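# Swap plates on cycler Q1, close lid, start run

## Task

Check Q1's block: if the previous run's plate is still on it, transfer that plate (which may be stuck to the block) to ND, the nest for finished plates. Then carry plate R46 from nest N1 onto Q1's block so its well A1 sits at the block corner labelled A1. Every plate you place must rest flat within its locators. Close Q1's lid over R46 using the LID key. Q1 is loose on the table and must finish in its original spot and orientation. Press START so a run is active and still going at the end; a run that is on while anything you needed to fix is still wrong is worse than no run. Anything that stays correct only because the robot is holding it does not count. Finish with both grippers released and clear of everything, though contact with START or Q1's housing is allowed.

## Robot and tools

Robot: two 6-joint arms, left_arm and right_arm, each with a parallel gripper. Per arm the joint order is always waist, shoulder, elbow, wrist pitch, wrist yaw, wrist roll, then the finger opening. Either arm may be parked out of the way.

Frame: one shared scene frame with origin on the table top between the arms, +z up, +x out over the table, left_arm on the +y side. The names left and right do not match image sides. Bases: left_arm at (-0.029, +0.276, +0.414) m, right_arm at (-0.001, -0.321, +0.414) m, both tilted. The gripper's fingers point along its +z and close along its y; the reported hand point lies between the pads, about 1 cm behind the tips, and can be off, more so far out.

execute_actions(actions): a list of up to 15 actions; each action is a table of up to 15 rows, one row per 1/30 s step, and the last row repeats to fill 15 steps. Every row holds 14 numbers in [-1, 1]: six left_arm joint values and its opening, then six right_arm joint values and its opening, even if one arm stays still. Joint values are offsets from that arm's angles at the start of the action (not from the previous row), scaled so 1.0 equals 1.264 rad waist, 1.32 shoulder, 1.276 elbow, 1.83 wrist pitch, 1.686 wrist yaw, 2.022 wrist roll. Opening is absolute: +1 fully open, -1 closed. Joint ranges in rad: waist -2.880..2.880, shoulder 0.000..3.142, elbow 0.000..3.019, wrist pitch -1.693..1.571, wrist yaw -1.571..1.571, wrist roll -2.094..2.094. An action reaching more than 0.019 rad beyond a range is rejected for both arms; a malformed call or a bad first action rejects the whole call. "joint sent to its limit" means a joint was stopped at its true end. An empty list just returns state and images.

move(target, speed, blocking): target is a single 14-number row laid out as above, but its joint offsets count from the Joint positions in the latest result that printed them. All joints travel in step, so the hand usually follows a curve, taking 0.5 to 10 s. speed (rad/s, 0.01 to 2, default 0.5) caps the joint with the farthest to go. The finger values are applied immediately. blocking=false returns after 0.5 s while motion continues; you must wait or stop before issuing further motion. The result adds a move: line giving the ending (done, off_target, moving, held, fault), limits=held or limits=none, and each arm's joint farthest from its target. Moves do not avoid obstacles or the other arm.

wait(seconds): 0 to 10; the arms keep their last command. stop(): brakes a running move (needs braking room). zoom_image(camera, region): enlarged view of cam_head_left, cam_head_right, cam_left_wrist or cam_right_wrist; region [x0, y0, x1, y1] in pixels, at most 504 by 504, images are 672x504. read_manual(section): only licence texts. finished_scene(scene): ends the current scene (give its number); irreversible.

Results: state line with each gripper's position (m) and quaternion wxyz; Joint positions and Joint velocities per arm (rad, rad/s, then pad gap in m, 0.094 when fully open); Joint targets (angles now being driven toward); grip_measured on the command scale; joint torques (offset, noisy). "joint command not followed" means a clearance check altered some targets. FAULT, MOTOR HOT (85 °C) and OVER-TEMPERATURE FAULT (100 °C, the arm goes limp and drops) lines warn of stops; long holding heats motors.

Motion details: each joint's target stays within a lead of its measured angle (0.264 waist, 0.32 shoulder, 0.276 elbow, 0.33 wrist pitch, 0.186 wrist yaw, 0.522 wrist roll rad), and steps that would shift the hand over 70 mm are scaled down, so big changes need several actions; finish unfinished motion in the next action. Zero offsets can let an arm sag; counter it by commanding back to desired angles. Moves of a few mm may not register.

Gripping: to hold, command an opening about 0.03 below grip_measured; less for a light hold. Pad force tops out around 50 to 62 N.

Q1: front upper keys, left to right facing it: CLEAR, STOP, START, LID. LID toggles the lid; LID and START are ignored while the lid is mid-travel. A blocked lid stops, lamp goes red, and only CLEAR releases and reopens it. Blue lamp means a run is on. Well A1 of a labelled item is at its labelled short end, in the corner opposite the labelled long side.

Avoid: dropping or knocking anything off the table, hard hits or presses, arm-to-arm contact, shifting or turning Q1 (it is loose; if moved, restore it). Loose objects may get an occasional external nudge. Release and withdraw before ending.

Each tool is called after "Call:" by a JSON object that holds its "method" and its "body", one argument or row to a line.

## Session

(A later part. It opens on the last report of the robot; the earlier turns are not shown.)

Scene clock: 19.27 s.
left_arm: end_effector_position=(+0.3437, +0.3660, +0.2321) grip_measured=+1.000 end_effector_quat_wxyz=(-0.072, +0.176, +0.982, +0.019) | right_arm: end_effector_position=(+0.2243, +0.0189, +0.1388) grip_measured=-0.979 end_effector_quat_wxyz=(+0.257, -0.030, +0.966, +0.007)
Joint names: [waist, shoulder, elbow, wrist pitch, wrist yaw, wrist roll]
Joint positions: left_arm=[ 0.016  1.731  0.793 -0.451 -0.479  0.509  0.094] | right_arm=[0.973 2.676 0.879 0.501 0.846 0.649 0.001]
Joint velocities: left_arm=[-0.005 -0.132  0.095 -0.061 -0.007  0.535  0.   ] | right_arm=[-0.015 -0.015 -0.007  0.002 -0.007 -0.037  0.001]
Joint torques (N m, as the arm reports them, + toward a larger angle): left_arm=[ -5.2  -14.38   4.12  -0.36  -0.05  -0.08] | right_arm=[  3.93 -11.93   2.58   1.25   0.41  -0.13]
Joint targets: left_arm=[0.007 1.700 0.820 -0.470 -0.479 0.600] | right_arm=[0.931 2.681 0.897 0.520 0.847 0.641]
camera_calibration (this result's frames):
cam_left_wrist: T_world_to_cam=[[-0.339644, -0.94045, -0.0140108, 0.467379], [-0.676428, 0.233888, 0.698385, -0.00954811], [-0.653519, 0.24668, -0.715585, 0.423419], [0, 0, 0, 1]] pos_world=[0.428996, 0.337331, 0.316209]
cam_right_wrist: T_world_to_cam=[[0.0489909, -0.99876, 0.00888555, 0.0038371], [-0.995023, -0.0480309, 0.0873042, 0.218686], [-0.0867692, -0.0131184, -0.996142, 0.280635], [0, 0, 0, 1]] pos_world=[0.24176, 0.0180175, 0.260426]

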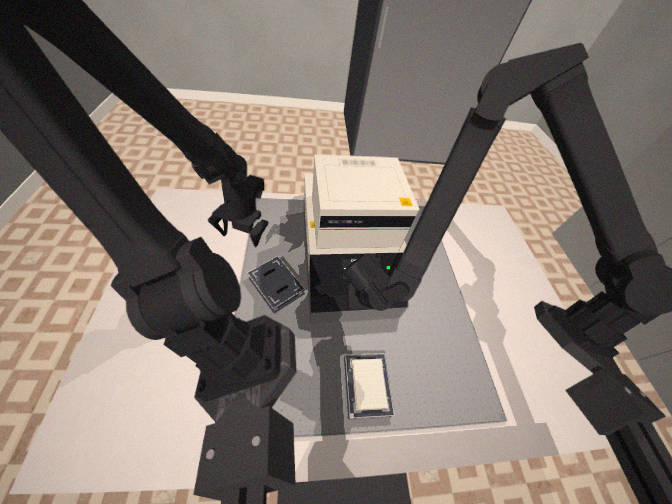

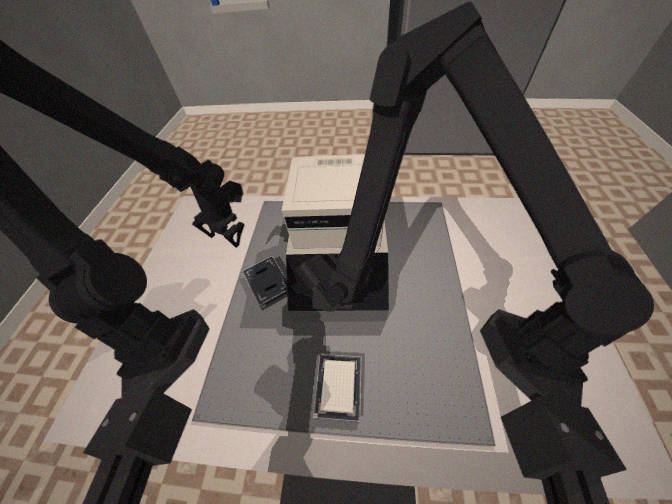

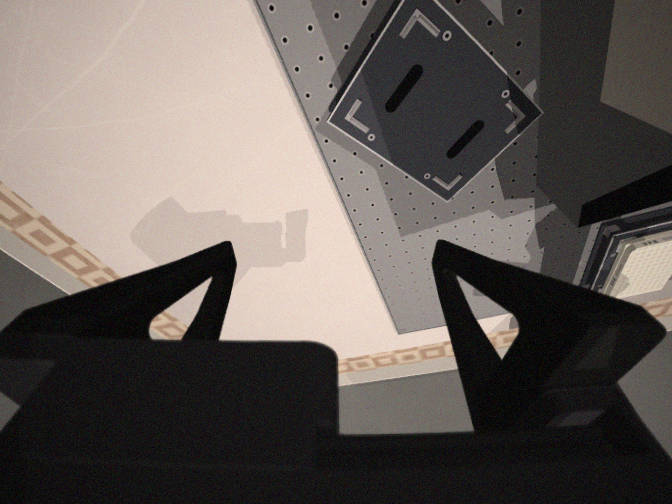

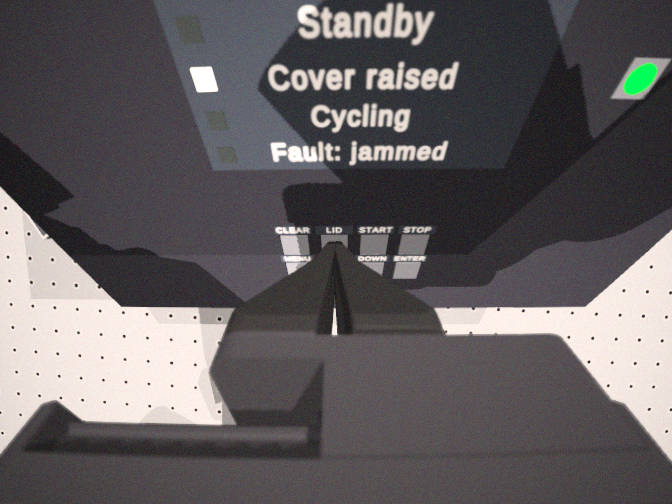

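Call:
{"method": "execute_actions", "body": {
  "actions": [
    [
[-0.007,-0.0239,0.0215,-0.0112,0,0.0472,1,-0.0150,0.0020,0.0070,0.0060,0,0,-1],
[-0.007,-0.0252,0.0231,-0.0135,0,0.0538,1,0.0000,-0.0020,0.0020,0.0030,0,0,-1],
[-0.007,-0.0272,0.0257,-0.0173,0,0.0644,1,0.0120,-0.0070,0.0000,0.0000,0,0,-1],
[-0.007,-0.0299,0.0292,-0.0223,0,0.0785,1,0.0210,-0.0120,-0.0030,0.0000,0,0,-1],
[-0.007,-0.0332,0.0333,-0.0283,0,0.0954,1,0.0320,-0.0160,-0.0070,0.0000,0,0,-1],
[-0.007,-0.0368,0.0378,-0.0350,0,0.1142,1,0.0450,-0.0205,-0.0120,-0.0050,-0.003,0,-1],
[-0.007,-0.0406,0.0427,-0.0421,0,0.1340,1,0.0590,-0.0250,-0.0170,-0.0120,-0.008,0,-0.8],
[-0.007,-0.0443,0.0475,-0.0492,0,0.1538,1,0.0730,-0.0295,-0.0220,-0.0200,-0.015,0,-0.5],
[-0.007,-0.0479,0.0520,-0.0559,0,0.1726,1,0.0870,-0.0340,-0.0270,-0.0290,-0.023,0,-0.2],
[-0.007,-0.0512,0.0561,-0.0619,0,0.1895,1,0.1000,-0.0380,-0.0310,-0.0380,-0.031,0,0.1],
[-0.007,-0.0539,0.0596,-0.0669,0,0.2036,1,0.1110,-0.0420,-0.0345,-0.0460,-0.038,0,0.4],
[-0.007,-0.0559,0.0622,-0.0707,0,0.2142,1,0.1200,-0.0450,-0.0370,-0.0520,-0.044,0,0.7],
[-0.007,-0.0572,0.0638,-0.0730,0,0.2208,1,0.1260,-0.0472,-0.0390,-0.0560,-0.048,0,1],
[-0.007,-0.0576,0.0643,-0.0738,0,0.2230,1,0.1290,-0.0485,-0.0400,-0.0580,-0.050,0,1]
]
  ]
}}

Scene clock: 20.33 s.
left_arm: end_effector_position=(+0.3601, +0.3795, +0.2556) grip_measured=+1.000 end_effector_quat_wxyz=(-0.079, +0.354, +0.932, +0.003) | right_arm: end_effector_position=(+0.1744, +0.0408, +0.1649) grip_measured=+1.000 end_effector_quat_wxyz=(+0.237, -0.124, +0.963, +0.041)
Joint names: [waist, shoulder, elbow, wrist pitch, wrist yaw, wrist roll]
Joint positions: left_arm=[ 0.016  1.683  0.847 -0.566 -0.479  0.876  0.094] | right_arm=[1.12  2.638 0.833 0.419 0.765 0.649 0.094]
Joint velocities: left_arm=[-0.005 -0.122  0.115 -0.071  0.007  0.476  0.   ] | right_arm=[ 0.386 -0.093 -0.051 -0.154 -0.125  0.022  0.   ]
Joint torques (N m, as the arm reports them, + toward a larger angle): left_arm=[ -5.24 -14.41   4.86  -0.52  -0.02  -0.07] | right_arm=[  6.51 -13.61   1.22   0.11   0.27  -0.04]
Joint targets: left_arm=[0.007 1.655 0.874 -0.586 -0.479 0.960] | right_arm=[1.136 2.612 0.828 0.395 0.762 0.649]
camera_calibration (this result's frames):
cam_left_wrist: T_world_to_cam=[[-0.653672, -0.755203, 0.0488059, 0.512672], [-0.517921, 0.493449, 0.69876, -0.173726], [-0.551789, 0.431482, -0.713689, 0.340368], [0, 0, 0, 1]] pos_world=[0.432954, 0.326033, 0.339288]
cam_right_wrist: T_world_to_cam=[[0.246954, -0.968951, -0.0121486, -0.00435761], [-0.961332, -0.24655, 0.122694, 0.164224], [-0.121879, -0.0186208, -0.99237, 0.30835], [0, 0, 0, 1]] pos_world=[0.196532, 0.042009, 0.285795]

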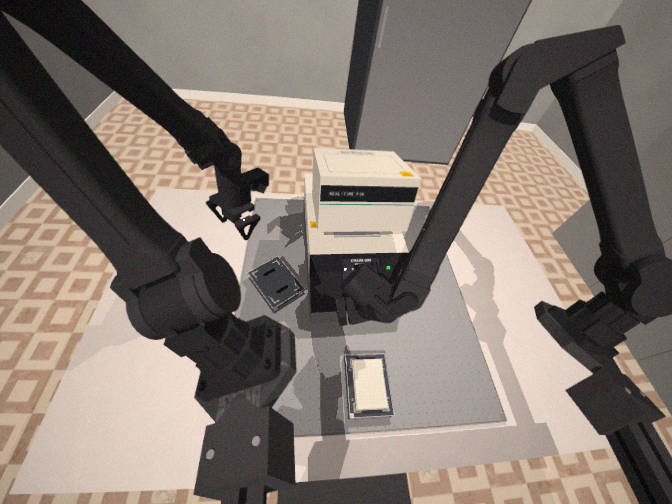

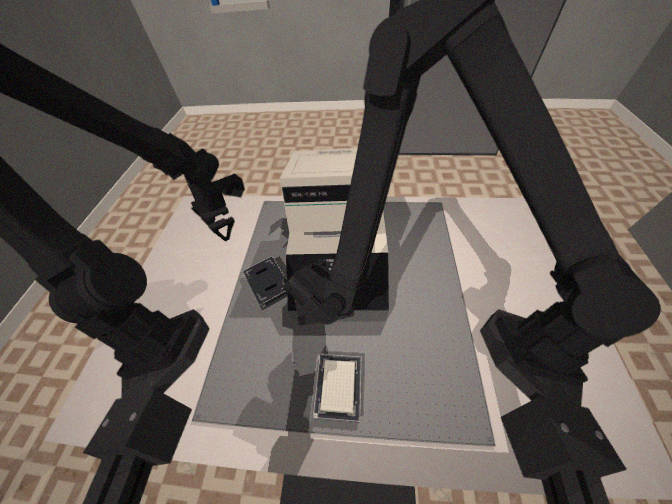

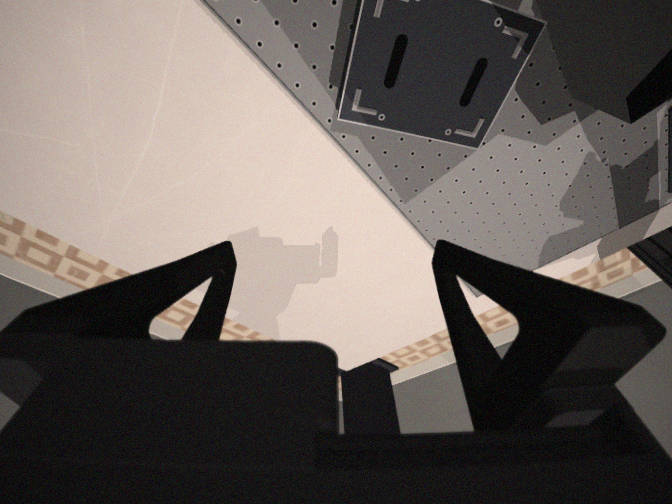

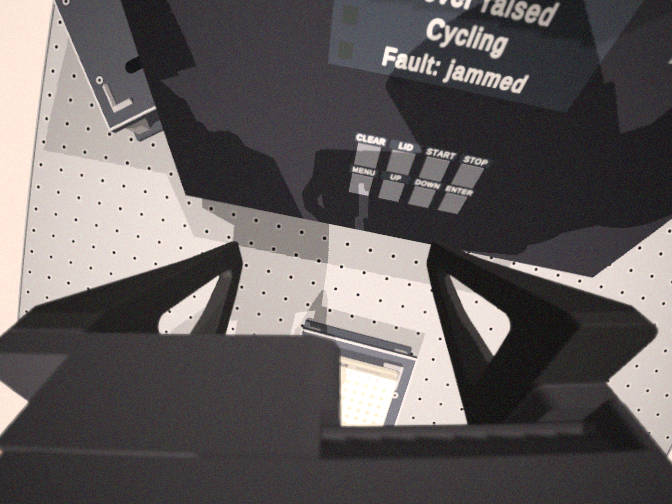

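Call:
{"method": "wait", "body": {
  "seconds": 4.5
}}

Call:
{"method": "zoom_image", "body": {
  "camera": "cam_head_left",
  "region": [305, 185, 415, 260]
}}

Call:
{"method": "zoom_image", "body": {
  "camera": "cam_head_right",
  "region": [280, 185, 390, 260]
}}

Scene clock: 25.57 s.
left_arm: end_effector_position=(+0.3645, +0.3819, +0.2591) grip_measured=+1.000 end_effector_quat_wxyz=(-0.076, +0.385, +0.920, +0.002) | right_arm: end_effector_position=(+0.1705, +0.0446, +0.1691) grip_measured=+1.000 end_effector_quat_wxyz=(+0.238, -0.133, +0.961, +0.044)
Joint names: [waist, shoulder, elbow, wrist pitch, wrist yaw, wrist roll]
Joint positions: left_arm=[ 0.016  1.675  0.854 -0.571 -0.479  0.948  0.094] | right_arm=[1.138 2.633 0.832 0.411 0.763 0.649 0.094]
Joint velocities: left_arm=[-0.015  0.005 -0.007 -0.012  0.022 -0.051  0.   ] | right_arm=[-0.015 -0.015 -0.012 -0.012 -0.051  0.037  0.   ]
Joint torques (N m, as the arm reports them, + toward a larger angle): left_arm=[ -5.21 -14.57   4.88  -0.42  -0.01  -0.06] | right_arm=[  7.   -13.95   1.2    0.13   0.25  -0.04]
Joint targets: left_arm=[0.007 1.655 0.875 -0.586 -0.479 0.960] | right_arm=[1.136 2.612 0.829 0.395 0.761 0.649]
wait: 4.50 s; at rest from the start
camera_calibration (this result's frames):
cam_left_wrist: T_world_to_cam=[[-0.70338, -0.708902, 0.052092, 0.516761], [-0.486097, 0.53319, 0.692401, -0.200238], [-0.518619, 0.461699, -0.71963, 0.322138], [0, 0, 0, 1]] pos_world=[0.433211, 0.324367, 0.343546]
cam_right_wrist: T_world_to_cam=[[0.265105, -0.964122, -0.0137453, -0.00270691], [-0.957017, -0.264837, 0.118235, 0.161696], [-0.117633, -0.0181902, -0.99289, 0.311485], [0, 0, 0, 1]] pos_world=[0.192104, 0.0458792, 0.290115]

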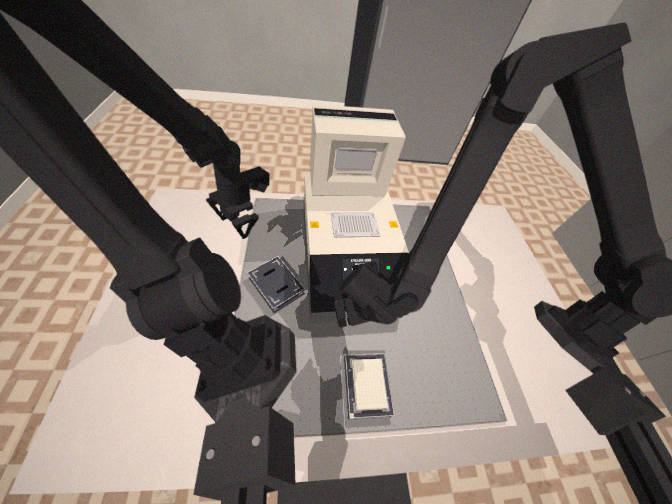

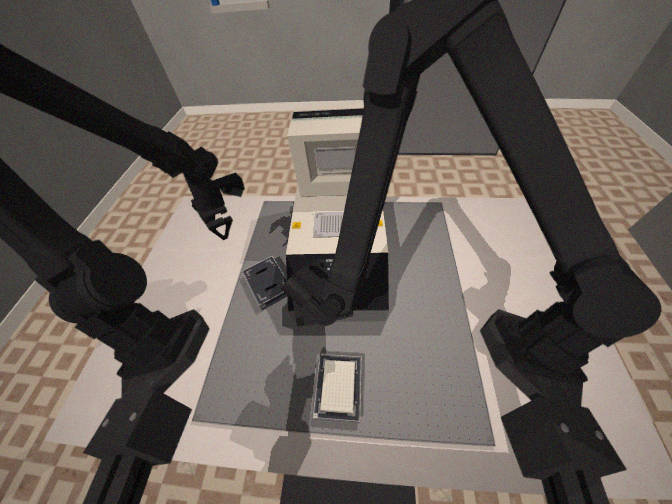

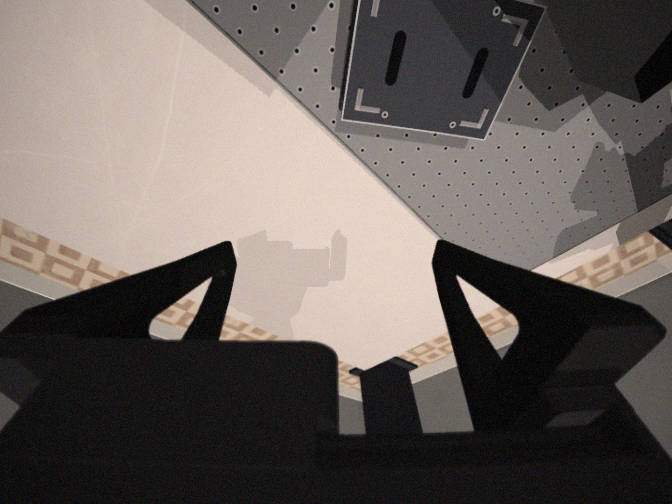

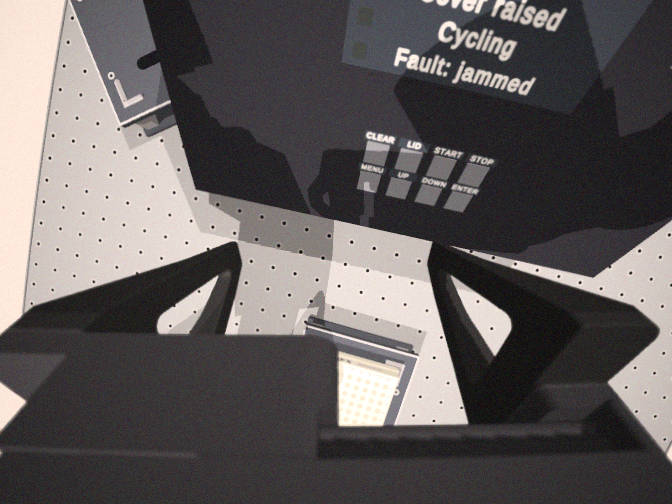

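Region (305, 185, 415, 260) of cam_head_left's 672x504 image, scaled by 4.582, with more detail than that image has; it fills the top 344 rows of this view, and the rest is white.

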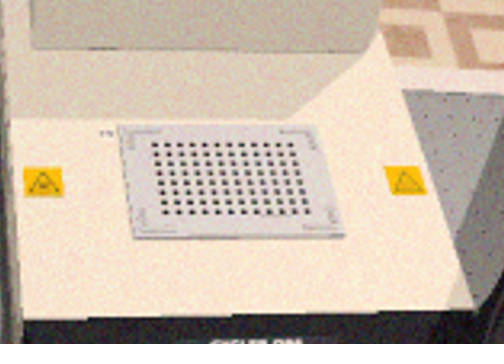

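Region (280, 185, 390, 260) of cam_head_right's 672x504 image, scaled by 4.582, with more detail than that image has; it fills the top 344 rows of this view, and the rest is white.

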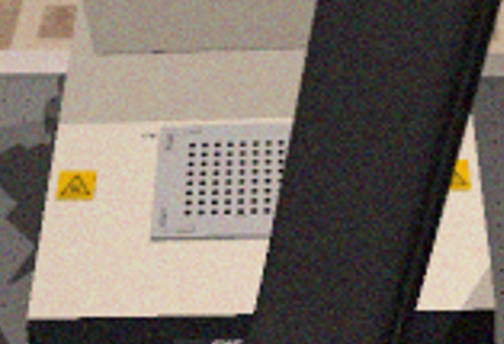

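Call:
{"method": "execute_actions", "body": {
  "actions": [
    [
[-0.0074,-0.008,0.008,-0.004,-0.0007,0.002,0.8,0.0064,-0.0100,0.0010,-0.0120,-0.0040,0.0089,1],
[-0.0085,0.0000,0.0000,0.004,-0.0026,-0.0126,0.6,0.0136,-0.0010,0.0041,-0.0208,-0.0130,0.0236,1],
[-0.0104,0.0117,-0.0116,0.0172,-0.0058,-0.0278,0.4,0.0251,0.0091,0.0067,-0.0350,-0.0276,0.0471,1],
[-0.0128,0.0201,-0.0200,0.0298,-0.0100,-0.0480,0.2,0.0405,0.0186,0.0100,-0.0539,-0.0468,0.0784,1],
[-0.0158,0.0303,-0.0300,0.0447,-0.0150,-0.0722,0,0.0589,0.0299,0.0141,-0.0765,-0.0699,0.1159,1],
[-0.0190,0.0416,-0.0412,0.0614,-0.0206,-0.0991,-0.2,0.0793,0.0426,0.0186,-0.1017,-0.0956,0.1576,1],
[-0.0225,0.0535,-0.0530,0.0790,-0.0265,-0.1275,-0.4,0.1009,0.0560,0.0234,-0.1283,-0.1227,0.2016,1],
[-0.0260,0.0654,-0.0648,0.0966,-0.0324,-0.1559,-0.6,0.1225,0.0693,0.0281,-0.1548,-0.1498,0.2455,1],
[-0.0292,0.0767,-0.0760,0.1133,-0.0380,-0.1828,-0.75,0.1429,0.0820,0.0326,-0.1800,-0.1755,0.2872,1],
[-0.0322,0.0869,-0.0860,0.1282,-0.0430,-0.2070,-0.85,0.1613,0.0933,0.0367,-0.2026,-0.1986,0.3247,1],
[-0.0346,0.0953,-0.0944,0.1408,-0.0472,-0.2272,-0.92,0.1767,0.1028,0.0400,-0.2215,-0.2178,0.3560,1],
[-0.0365,0.1017,-0.1008,0.1502,-0.0504,-0.2424,-1,0.1882,0.1100,0.0426,-0.2357,-0.2324,0.3795,1],
[-0.0376,0.1057,-0.1047,0.1560,-0.0523,-0.2518,-1,0.1954,0.1144,0.0442,-0.2445,-0.2414,0.3942,1],
[-0.0380,0.1070,-0.1060,0.1580,-0.0530,-0.2550,-1,0.1978,0.1159,0.0447,-0.2475,-0.2444,0.3991,1]
]
  ]
}}

Scene clock: 29.03 s.
left_arm: end_effector_position=(+0.3163, +0.3471, +0.2088) grip_measured=-0.993 end_effector_quat_wxyz=(-0.082, +0.216, +0.971, +0.054) | right_arm: end_effector_position=(-0.0024, +0.0042, +0.1214) grip_measured=+1.000 end_effector_quat_wxyz=(+0.003, -0.073, +0.997, +0.011)
Joint names: [waist, shoulder, elbow, wrist pitch, wrist yaw, wrist roll]
Joint positions: left_arm=[-0.023  1.809  0.722 -0.315 -0.564  0.548  0.   ] | right_arm=[ 1.393  2.786  0.886 -0.007  0.353  1.286  0.094]
Joint velocities: left_arm=[-0.063  0.288 -0.232  0.159  0.007 -0.725 -0.001] | right_arm=[ 0.396  0.376 -0.037 -0.437 -0.066  1.033  0.   ]
Joint torques (N m, as the arm reports them, + toward a larger angle): left_arm=[ -5.02 -12.76   2.53   0.97  -0.28  -0.27] | right_arm=[  2.09 -14.47   1.47   0.     0.27   0.02]
Joint targets: left_arm=[-0.032 1.816 0.718 -0.282 -0.568 0.432] | right_arm=[1.388 2.786 0.889 -0.042 0.351 1.456]
camera_calibration (this result's frames):
cam_left_wrist: T_world_to_cam=[[-0.421173, -0.904182, -0.071194, 0.46506], [-0.6477, 0.244895, 0.721465, -0.0252], [-0.634901, 0.349974, -0.688781, 0.346186], [0, 0, 0, 1]] pos_world=[0.399342, 0.305515, 0.289737]
cam_right_wrist: T_world_to_cam=[[0.138173, -0.990377, -0.0078993, 0.00269224], [-0.816723, -0.11845, 0.564742, -0.0632674], [-0.560243, -0.0715805, -0.82523, 0.221914], [0, 0, 0, 1]] pos_world=[0.0722818, 0.011057, 0.218881]

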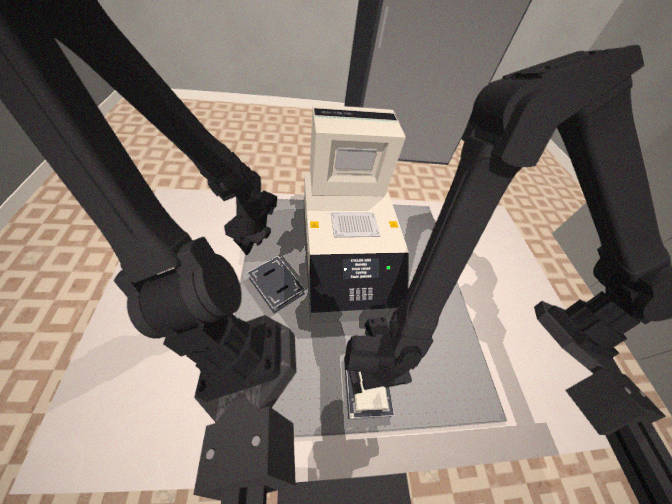

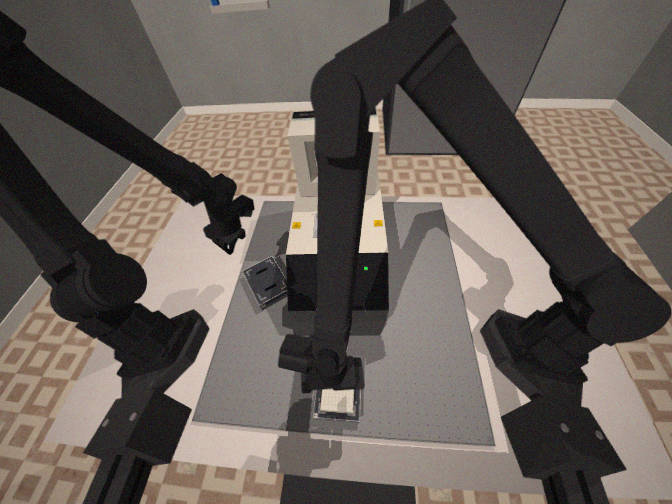

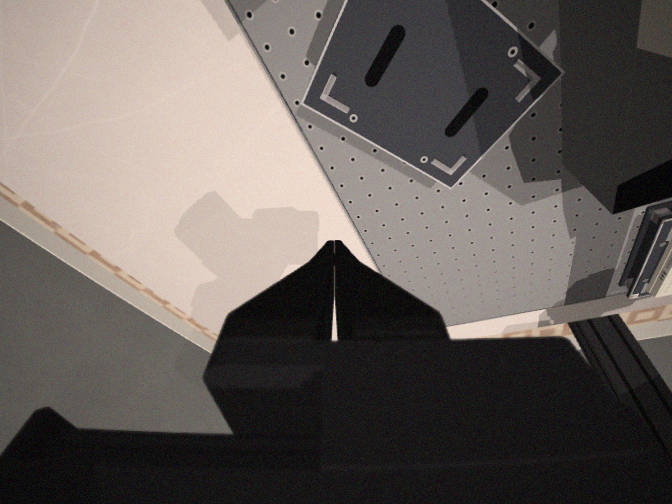

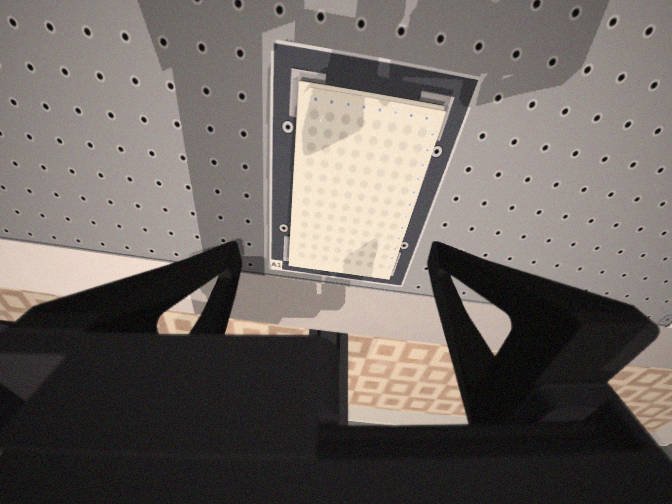

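Call:
{"method": "execute_actions", "body": {
  "actions": []
}}

Scene clock: 30.03 s.
left_arm: end_effector_position=(+0.3108, +0.3444, +0.2051) grip_measured=-0.994 end_effector_quat_wxyz=(-0.082, +0.167, +0.981, +0.058) | right_arm: end_effector_position=(-0.0083, -0.0093, +0.1159) grip_measured=+1.000 end_effector_quat_wxyz=(+0.000, -0.004, +1.000, -0.009)
Joint names: [waist, shoulder, elbow, wrist pitch, wrist yaw, wrist roll]
Joint positions: left_arm=[-0.024  1.821  0.711 -0.298 -0.566  0.445  0.   ] | right_arm=[ 1.401  2.806  0.884 -0.031  0.351  1.447  0.094]
Joint velocities: left_arm=[-0.015  0.005  0.012 -0.007 -0.095  0.022  0.001] | right_arm=[-0.005 -0.005  0.017 -0.007 -0.037  0.051  0.   ]
Joint torques (N m, as the arm reports them, + toward a larger angle): left_arm=[ -5.14 -12.17   1.96   0.76  -0.23  -0.29] | right_arm=[  4.02 -13.92   1.16  -0.32   0.16   0.05]
Joint targets: left_arm=[-0.032 1.816 0.718 -0.282 -0.569 0.433] | right_arm=[1.388 2.786 0.889 -0.043 0.351 1.456]
camera_calibration (this result's frames):
cam_left_wrist: T_world_to_cam=[[-0.330179, -0.939679, -0.0893622, 0.447711], [-0.675333, 0.169025, 0.717883, 0.0100721], [-0.659475, 0.297379, -0.690404, 0.367148], [0, 0, 0, 1]] pos_world=[0.396752, 0.30982, 0.286258]
cam_right_wrist: T_world_to_cam=[[0.000846976, -0.999536, 0.0304544, -0.015618], [-0.821192, 0.0166837, 0.570408, -0.0660514], [-0.570651, -0.0254921, -0.820797, 0.212912], [0, 0, 0, 1]] pos_world=[0.0672711, -0.00908121, 0.21291]

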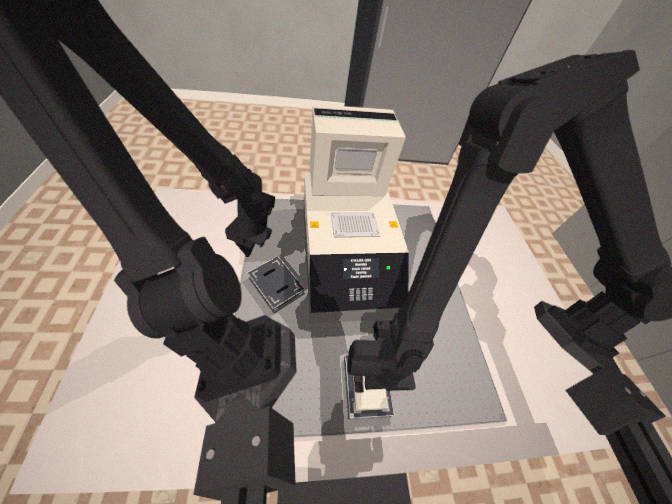

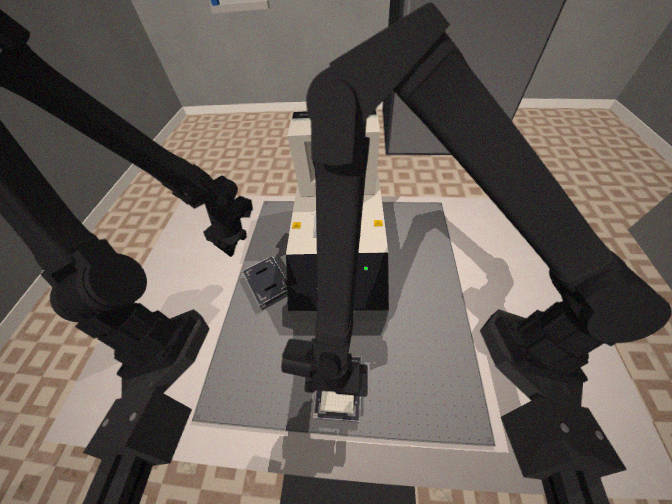

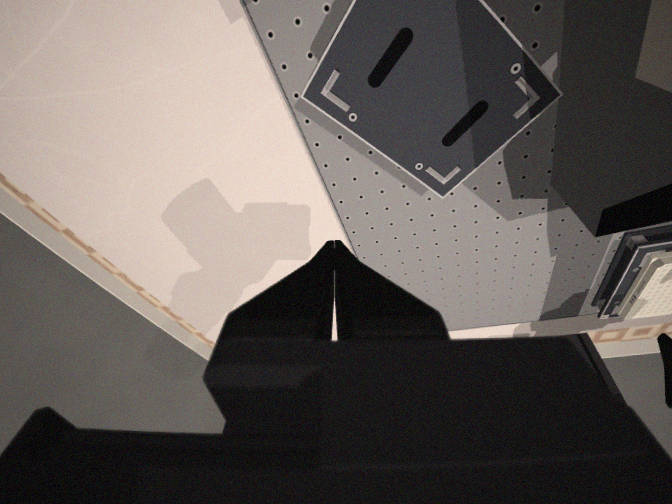

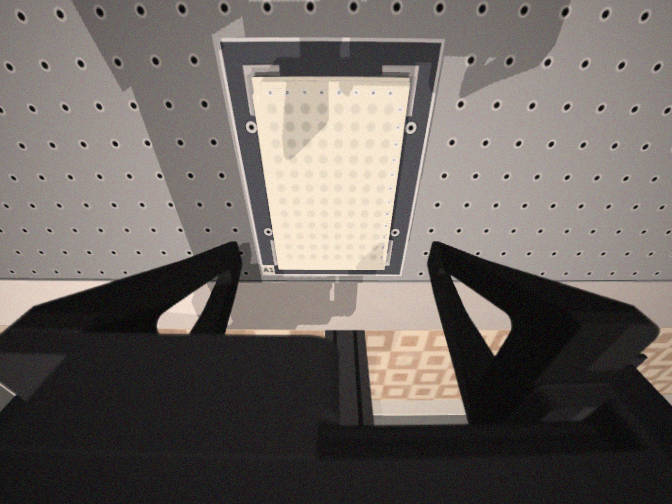

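Call:
{"method": "zoom_image", "body": {
  "camera": "cam_right_wrist",
  "region": [200, 30, 460, 290]
}}

Region (200, 30, 460, 290) of cam_right_wrist's 672x504 image, scaled by 1.938, with more detail than that image has.

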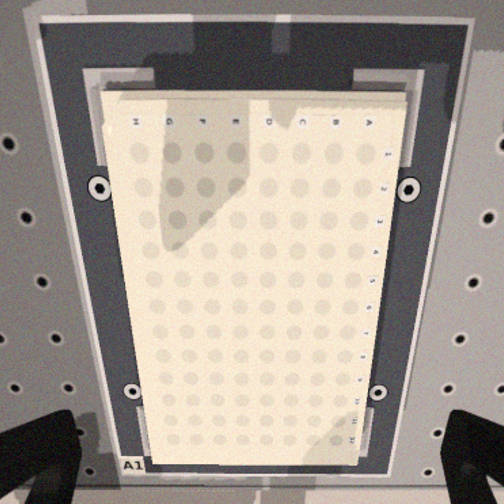

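Call:
{"method": "zoom_image", "body": {
  "camera": "cam_right_wrist",
  "region": [240, 60, 420, 180]
}}

Call:
{"method": "zoom_image", "body": {
  "camera": "cam_right_wrist",
  "region": [240, 170, 420, 290]
}}

Region (240, 60, 420, 180) of cam_right_wrist's 672x504 image, scaled by 2.800, with more detail than that image has.

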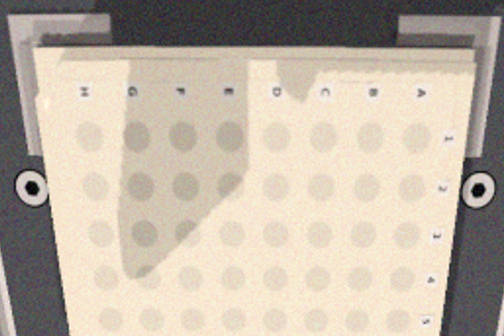

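Region (240, 170, 420, 290) of cam_right_wrist's 672x504 image, scaled by 2.800, with more detail than that image has.

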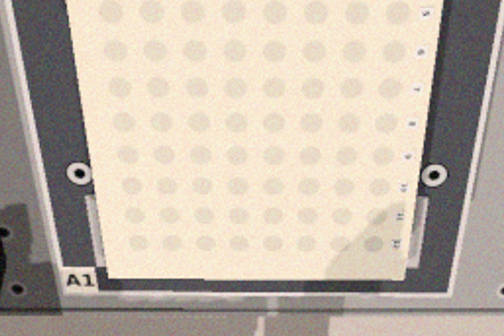

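Call:
{"method": "execute_actions", "body": {
  "actions": [
    [[-0.0063,0.001,-0.0009,0.0104,-0.0015,-0.0082,-1,-0.0104,0.0011,0.0044,0.009,0.0012,-0.0046,1],
[-0.0071,0.0039,-0.0036,0.0144,-0.0028,-0.0145,-1,-0.0132,0.0042,0.006,0.0113,0.002,-0.0062,1],
[-0.0084,0.0085,-0.0079,0.0209,-0.005,-0.0248,-1,-0.0176,0.0092,0.0086,0.0151,0.0031,-0.0089,1],
[-0.0101,0.0147,-0.0136,0.0295,-0.0079,-0.0384,-1,-0.0235,0.0158,0.012,0.0201,0.0046,-0.0124,1],
[-0.0121,0.0221,-0.0204,0.0399,-0.0113,-0.0547,-1,-0.0306,0.0238,0.0161,0.0261,0.0064,-0.0166,1],
[-0.0144,0.0303,-0.028,0.0514,-0.0151,-0.0729,-1,-0.0384,0.0327,0.0207,0.0328,0.0085,-0.0213,1],
[-0.0169,0.039,-0.036,0.0635,-0.0192,-0.092,-1,-0.0467,0.0421,0.0255,0.0399,0.0106,-0.0263,1],
[-0.0193,0.0477,-0.044,0.0756,-0.0233,-0.1111,-1,-0.055,0.0514,0.0302,0.047,0.0127,-0.0312,1],
[-0.0216,0.0559,-0.0516,0.0871,-0.0271,-0.1293,-1,-0.0628,0.0603,0.0348,0.0537,0.0148,-0.0359,1],
[-0.0236,0.0633,-0.0584,0.0975,-0.0305,-0.1456,-1,-0.0699,0.0683,0.0389,0.0597,0.0166,-0.0401,1],
[-0.0253,0.0695,-0.0641,0.1061,-0.0334,-0.1592,-1,-0.0758,0.0749,0.0423,0.0647,0.0181,-0.0436,1],
[-0.0266,0.0741,-0.0684,0.1126,-0.0356,-0.1695,-1,-0.0802,0.0799,0.0449,0.0685,0.0192,-0.0463,1],
[-0.0274,0.077,-0.0711,0.1166,-0.0369,-0.1759,-1,-0.083,0.083,0.0465,0.0708,0.02,-0.0479,1],
[-0.0277,0.078,-0.072,0.118,-0.0374,-0.178,-1,-0.0839,0.0841,0.047,0.0716,0.0202,-0.0485,1]]
  ]
}}

Scene clock: 35.57 s.
left_arm: end_effector_position=(+0.2754, +0.3280, +0.1826) grip_measured=-0.994 end_effector_quat_wxyz=(-0.066, +0.040, +0.992, +0.097) | right_arm: end_effector_position=(+0.0012, -0.0034, +0.0739) grip_measured=+1.000 end_effector_quat_wxyz=(+0.001, +0.014, +1.000, +0.003)
Joint names: [waist, shoulder, elbow, wrist pitch, wrist yaw, wrist roll]
Joint positions: left_arm=[-0.049  1.912  0.624 -0.11  -0.625  0.167  0.   ] | right_arm=[1.304 2.911 0.941 0.078 0.382 1.376 0.094]
Joint velocities: left_arm=[-0.044  0.2   -0.154  0.081 -0.066 -0.505  0.   ] | right_arm=[-0.112  0.19   0.002  0.071 -0.037 -0.168  0.   ]
Joint torques (N m, as the arm reports them, + toward a larger angle): left_arm=[ -5.08 -11.23   0.6    0.94  -0.35  -0.29] | right_arm=[  5.28 -12.68   0.33   0.58   0.29  -0.08]
Joint targets: left_arm=[-0.059 1.924 0.619 -0.082 -0.629 0.085] | right_arm=[1.295 2.917 0.945 0.100 0.385 1.349]
camera_calibration (this result's frames):
cam_left_wrist: T_world_to_cam=[[-0.0839323, -0.978407, -0.188877, 0.381646], [-0.729927, -0.0686673, 0.680067, 0.104936], [-0.678352, 0.194946, -0.708403, 0.3752], [0, 0, 0, 1]] pos_world=[0.363145, 0.307467, 0.266513]
cam_right_wrist: T_world_to_cam=[[-0.0349892, -0.999364, 0.00692246, -0.0067046], [-0.821108, 0.0326954, 0.569835, -0.0342849], [-0.569699, 0.014254, -0.82173, 0.184188], [0, 0, 0, 1]] pos_world=[0.0765454, -0.00820478, 0.170936]

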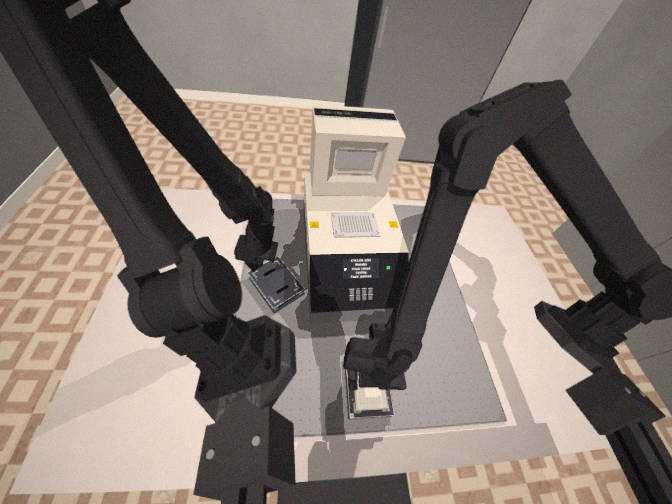

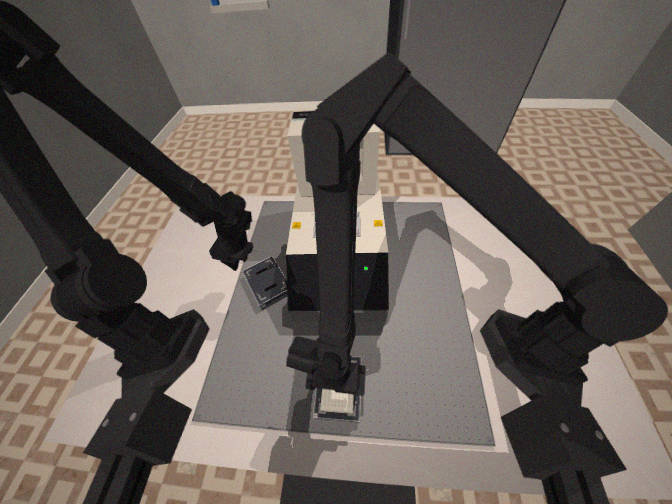

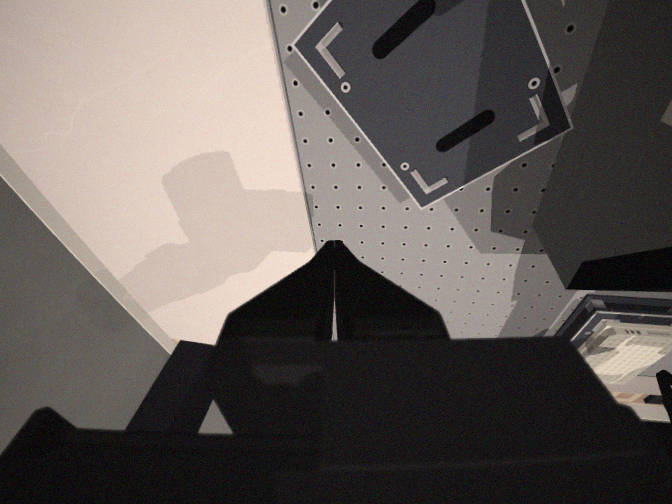

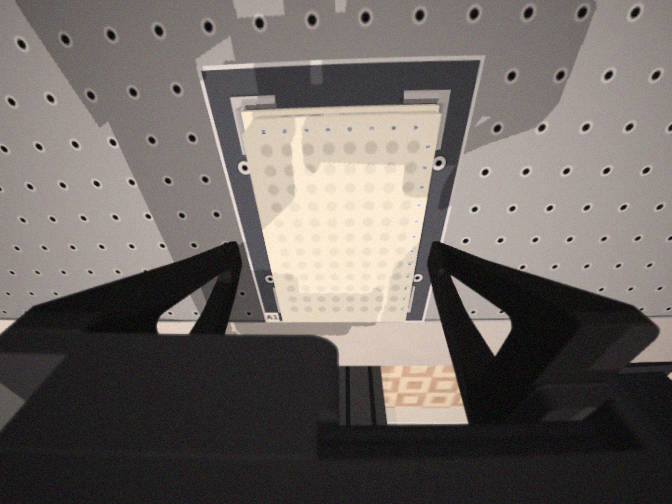

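Call:
{"method": "execute_actions", "body": {
  "actions": []
}}

Scene clock: 35.80 s.
left_arm: end_effector_position=(+0.2710, +0.3263, +0.1808) grip_measured=-0.994 end_effector_quat_wxyz=(-0.065, +0.014, +0.993, +0.099) | right_arm: end_effector_position=(-0.0002, -0.0069, +0.0709) grip_measured=+1.000 end_effector_quat_wxyz=(-0.000, +0.007, +1.000, -0.000)
Joint names: [waist, shoulder, elbow, wrist pitch, wrist yaw, wrist roll]
Joint positions: left_arm=[-0.05   1.92   0.617 -0.099 -0.626  0.112  0.   ] | right_arm=[1.301 2.921 0.941 0.082 0.382 1.362 0.094]
Joint velocities: left_arm=[ 0.005  0.005  0.012  0.012  0.066 -0.037  0.001] | right_arm=[ 0.005  0.005 -0.007  0.012  0.037 -0.051  0.   ]
Joint torques (N m, as the arm reports them, + toward a larger angle): left_arm=[ -5.2  -10.6    0.34   0.85  -0.3   -0.27] | right_arm=[  5.15 -12.81   0.25   0.65   0.27  -0.1 ]
Joint targets: left_arm=[-0.059 1.924 0.619 -0.082 -0.629 0.085] | right_arm=[1.295 2.917 0.945 0.100 0.385 1.349]
camera_calibration (this result's frames):
cam_left_wrist: T_world_to_cam=[[-0.0322368, -0.979907, -0.196835, 0.36727], [-0.730438, -0.111326, 0.673845, 0.118068], [-0.682218, 0.165498, -0.712172, 0.382657], [0, 0, 0, 1]] pos_world=[0.359136, 0.309705, 0.26525]
cam_right_wrist: T_world_to_cam=[[-0.021409, -0.999685, 0.0130817, -0.0106672], [-0.820389, 0.0250446, 0.571258, -0.0337069], [-0.571405, 0.001498, -0.820667, 0.180778], [0, 0, 0, 1]] pos_world=[0.0754162, -0.0100904, 0.167753]

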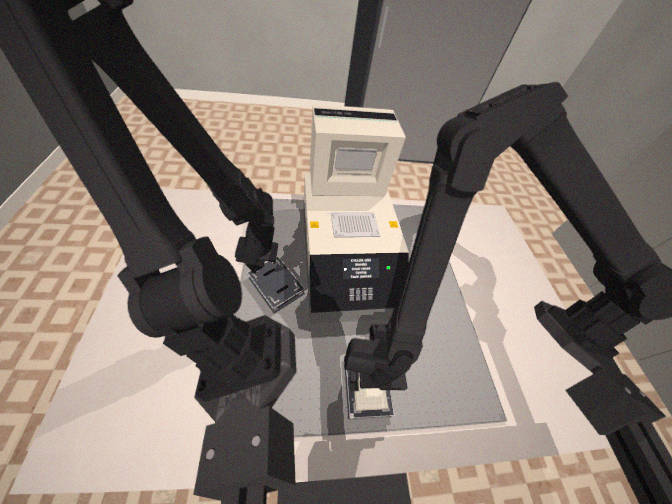

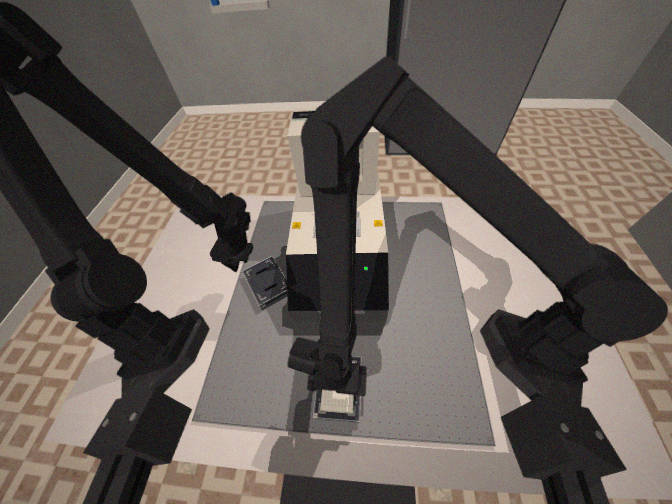

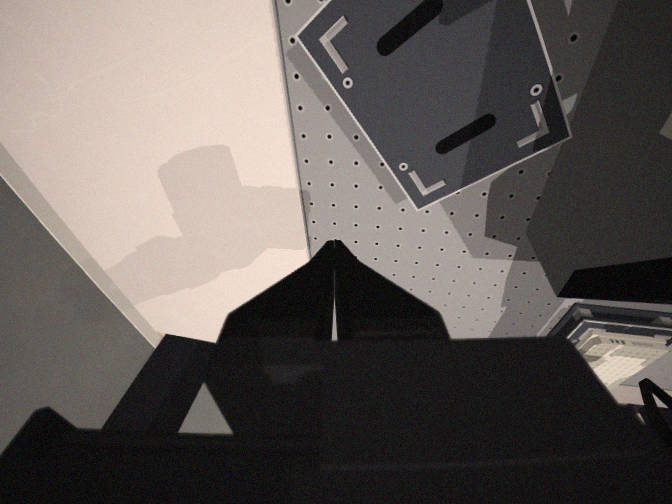

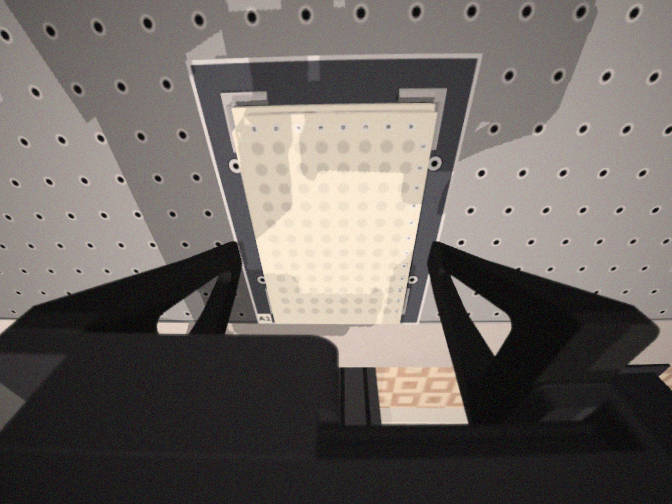

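Call:
{"method": "zoom_image", "body": {
  "camera": "cam_right_wrist",
  "region": [210, 90, 460, 330]
}}

Region (210, 90, 460, 330) of cam_right_wrist's 672x504 image, scaled by 2.016, with more detail than that image has; it fills the top 484 rows of this view, and the rest is white.

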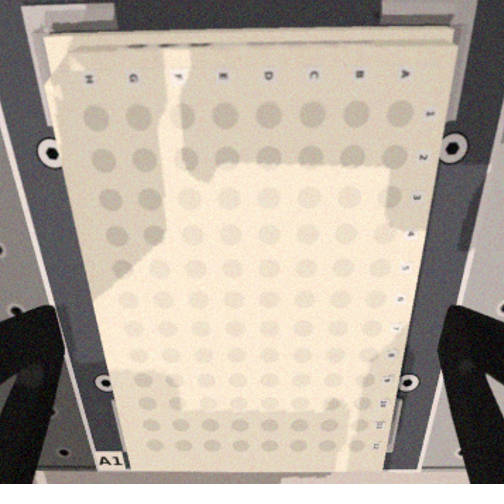

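Call:
{"method": "execute_actions", "body": {
  "actions": [
    [[-0.0073,0.0039,-0.0009,0.0104,-0.0022,-0.0155,-1,-0.0084,0.0038,0.0036,0.0102,0.0019,-0.0068,1],
[-0.0081,0.0066,-0.0034,0.0144,-0.0036,-0.0219,-1,-0.0099,0.0063,0.0052,0.0113,0.0023,-0.008,1],
[-0.0093,0.0109,-0.0075,0.0209,-0.0057,-0.0322,-1,-0.0123,0.01,0.0077,0.0131,0.0029,-0.0098,1],
[-0.011,0.0167,-0.013,0.0295,-0.0086,-0.0458,-1,-0.0153,0.0148,0.0108,0.0154,0.0037,-0.012,1],
[-0.0129,0.0236,-0.0195,0.0399,-0.012,-0.0621,-1,-0.0186,0.02,0.0143,0.0179,0.0046,-0.0146,1],
[-0.0151,0.0313,-0.0268,0.0514,-0.0159,-0.0803,-1,-0.0219,0.0253,0.0178,0.0203,0.0054,-0.0171,1],
[-0.0174,0.0394,-0.0345,0.0635,-0.0199,-0.0995,-1,-0.0249,0.0301,0.0209,0.0226,0.0062,-0.0193,1],
[-0.0197,0.0475,-0.0422,0.0756,-0.0239,-0.1186,-1,-0.0273,0.0338,0.0234,0.0244,0.0068,-0.0211,1],
[-0.0219,0.0552,-0.0495,0.0871,-0.0278,-0.1368,-1,-0.0288,0.0363,0.025,0.0255,0.0072,-0.0223,1],
[-0.0238,0.0621,-0.056,0.0975,-0.0312,-0.1531,-1,-0.0293,0.0371,0.0255,0.0259,0.0073,-0.0227,0.95],
[-0.0255,0.0679,-0.0615,0.1061,-0.0341,-0.1667,-1,-0.0293,0.0371,0.0255,0.0259,0.0073,-0.0227,0.88],
[-0.0267,0.0722,-0.0656,0.1126,-0.0362,-0.177,-1,-0.0293,0.0371,0.0255,0.0259,0.0073,-0.0227,0.82],
[-0.0274,0.0749,-0.0681,0.1166,-0.0375,-0.1833,-1,-0.0293,0.0371,0.0255,0.0259,0.0073,-0.0227,0.77],
[-0.0277,0.0758,-0.069,0.118,-0.038,-0.1855,-1,-0.0293,0.0371,0.0255,0.0259,0.0073,-0.0227,0.73],
[-0.0277,0.0758,-0.069,0.118,-0.038,-0.1855,-1,-0.0293,0.0371,0.0255,0.0259,0.0073,-0.0227,0.69]]
  ]
}}

Scene clock: 38.50 s.
left_arm: end_effector_position=(+0.2387, +0.3163, +0.1682) grip_measured=-0.994 end_effector_quat_wxyz=(-0.033, -0.124, +0.983, +0.134) | right_arm: end_effector_position=(-0.0005, -0.0071, +0.0538) grip_measured=+0.724 end_effector_quat_wxyz=(+0.001, +0.004, +1.000, -0.000)
Joint names: [waist, shoulder, elbow, wrist pitch, wrist yaw, wrist roll]
Joint positions: left_arm=[-0.075  2.007  0.538  0.089 -0.686 -0.181  0.   ] | right_arm=[1.275 2.967 0.969 0.11  0.393 1.328 0.081]
Joint velocities: left_arm=[-0.024  0.171 -0.168  0.105 -0.007 -0.491 -0.001] | right_arm=[-0.015 -0.015  0.017 -0.007  0.037 -0.007 -0.028]
Joint torques (N m, as the arm reports them, + toward a larger angle): left_arm=[ -4.85 -10.12  -0.81   1.14  -0.4   -0.3 ] | right_arm=[  4.84 -12.12   0.24   0.82   0.28  -0.11]
Joint targets: left_arm=[-0.085 2.020 0.529 0.117 -0.690 -0.263] | right_arm=[1.264 2.970 0.973 0.129 0.395 1.316]
camera_calibration (this result's frames):
cam_left_wrist: T_world_to_cam=[[0.243816, -0.930702, -0.272669, 0.285155], [-0.725296, -0.36163, 0.585807, 0.194614], [-0.643817, 0.0549367, -0.763205, 0.387649], [0, 0, 0, 1]] pos_world=[0.321202, 0.314477, 0.259603]
cam_right_wrist: T_world_to_cam=[[-0.0145908, -0.999806, 0.0131999, -0.010566], [-0.821816, 0.019511, 0.569419, -0.0241575], [-0.569566, -0.0025396, -0.821942, 0.166624], [0, 0, 0, 1]] pos_world=[0.0748962, -0.00966947, 0.15085]

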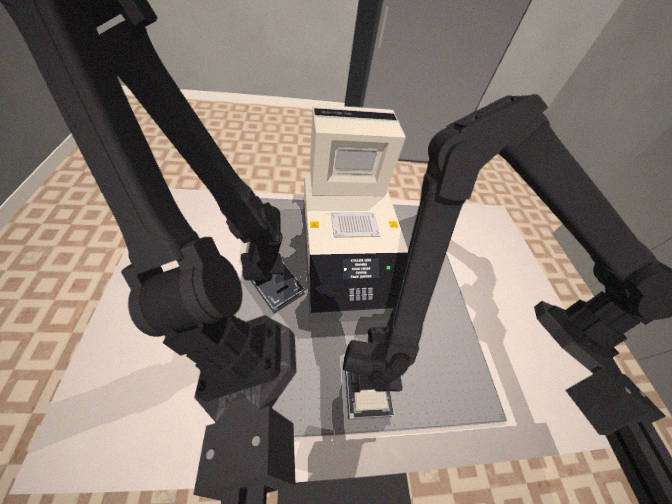

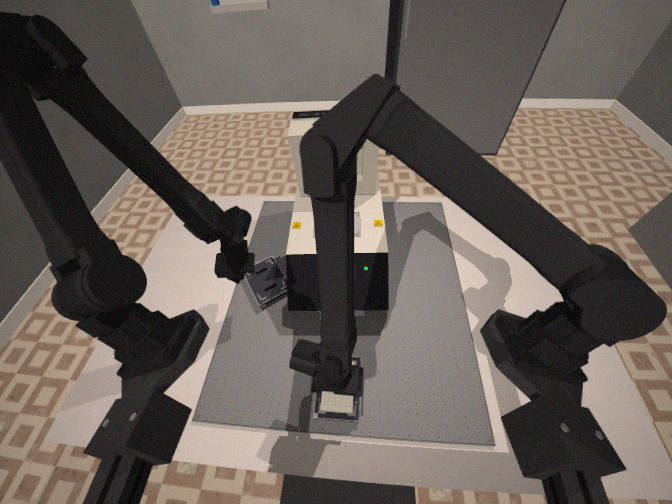

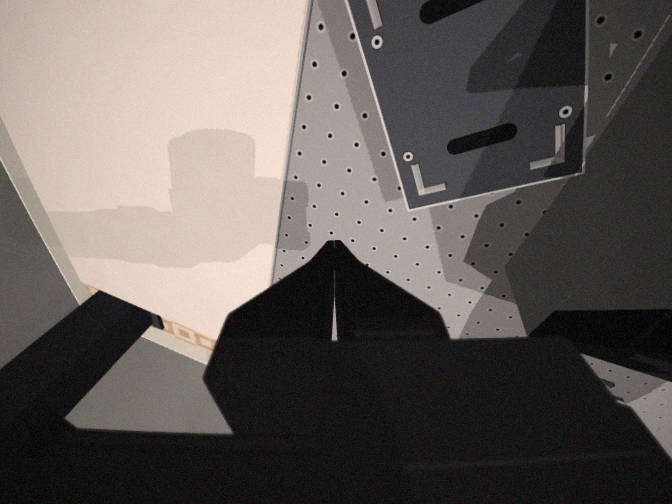

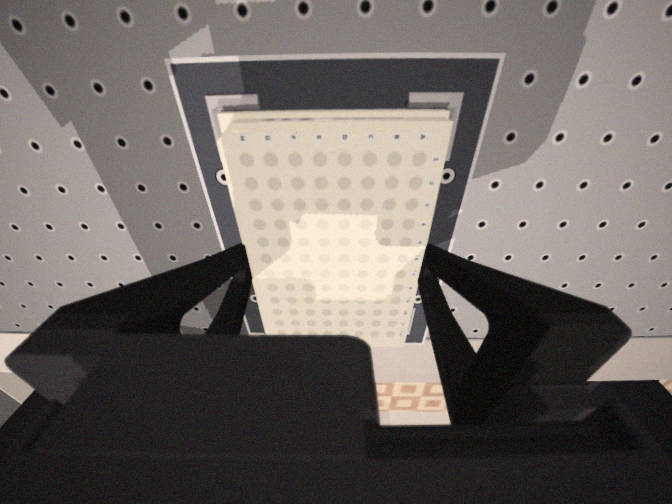

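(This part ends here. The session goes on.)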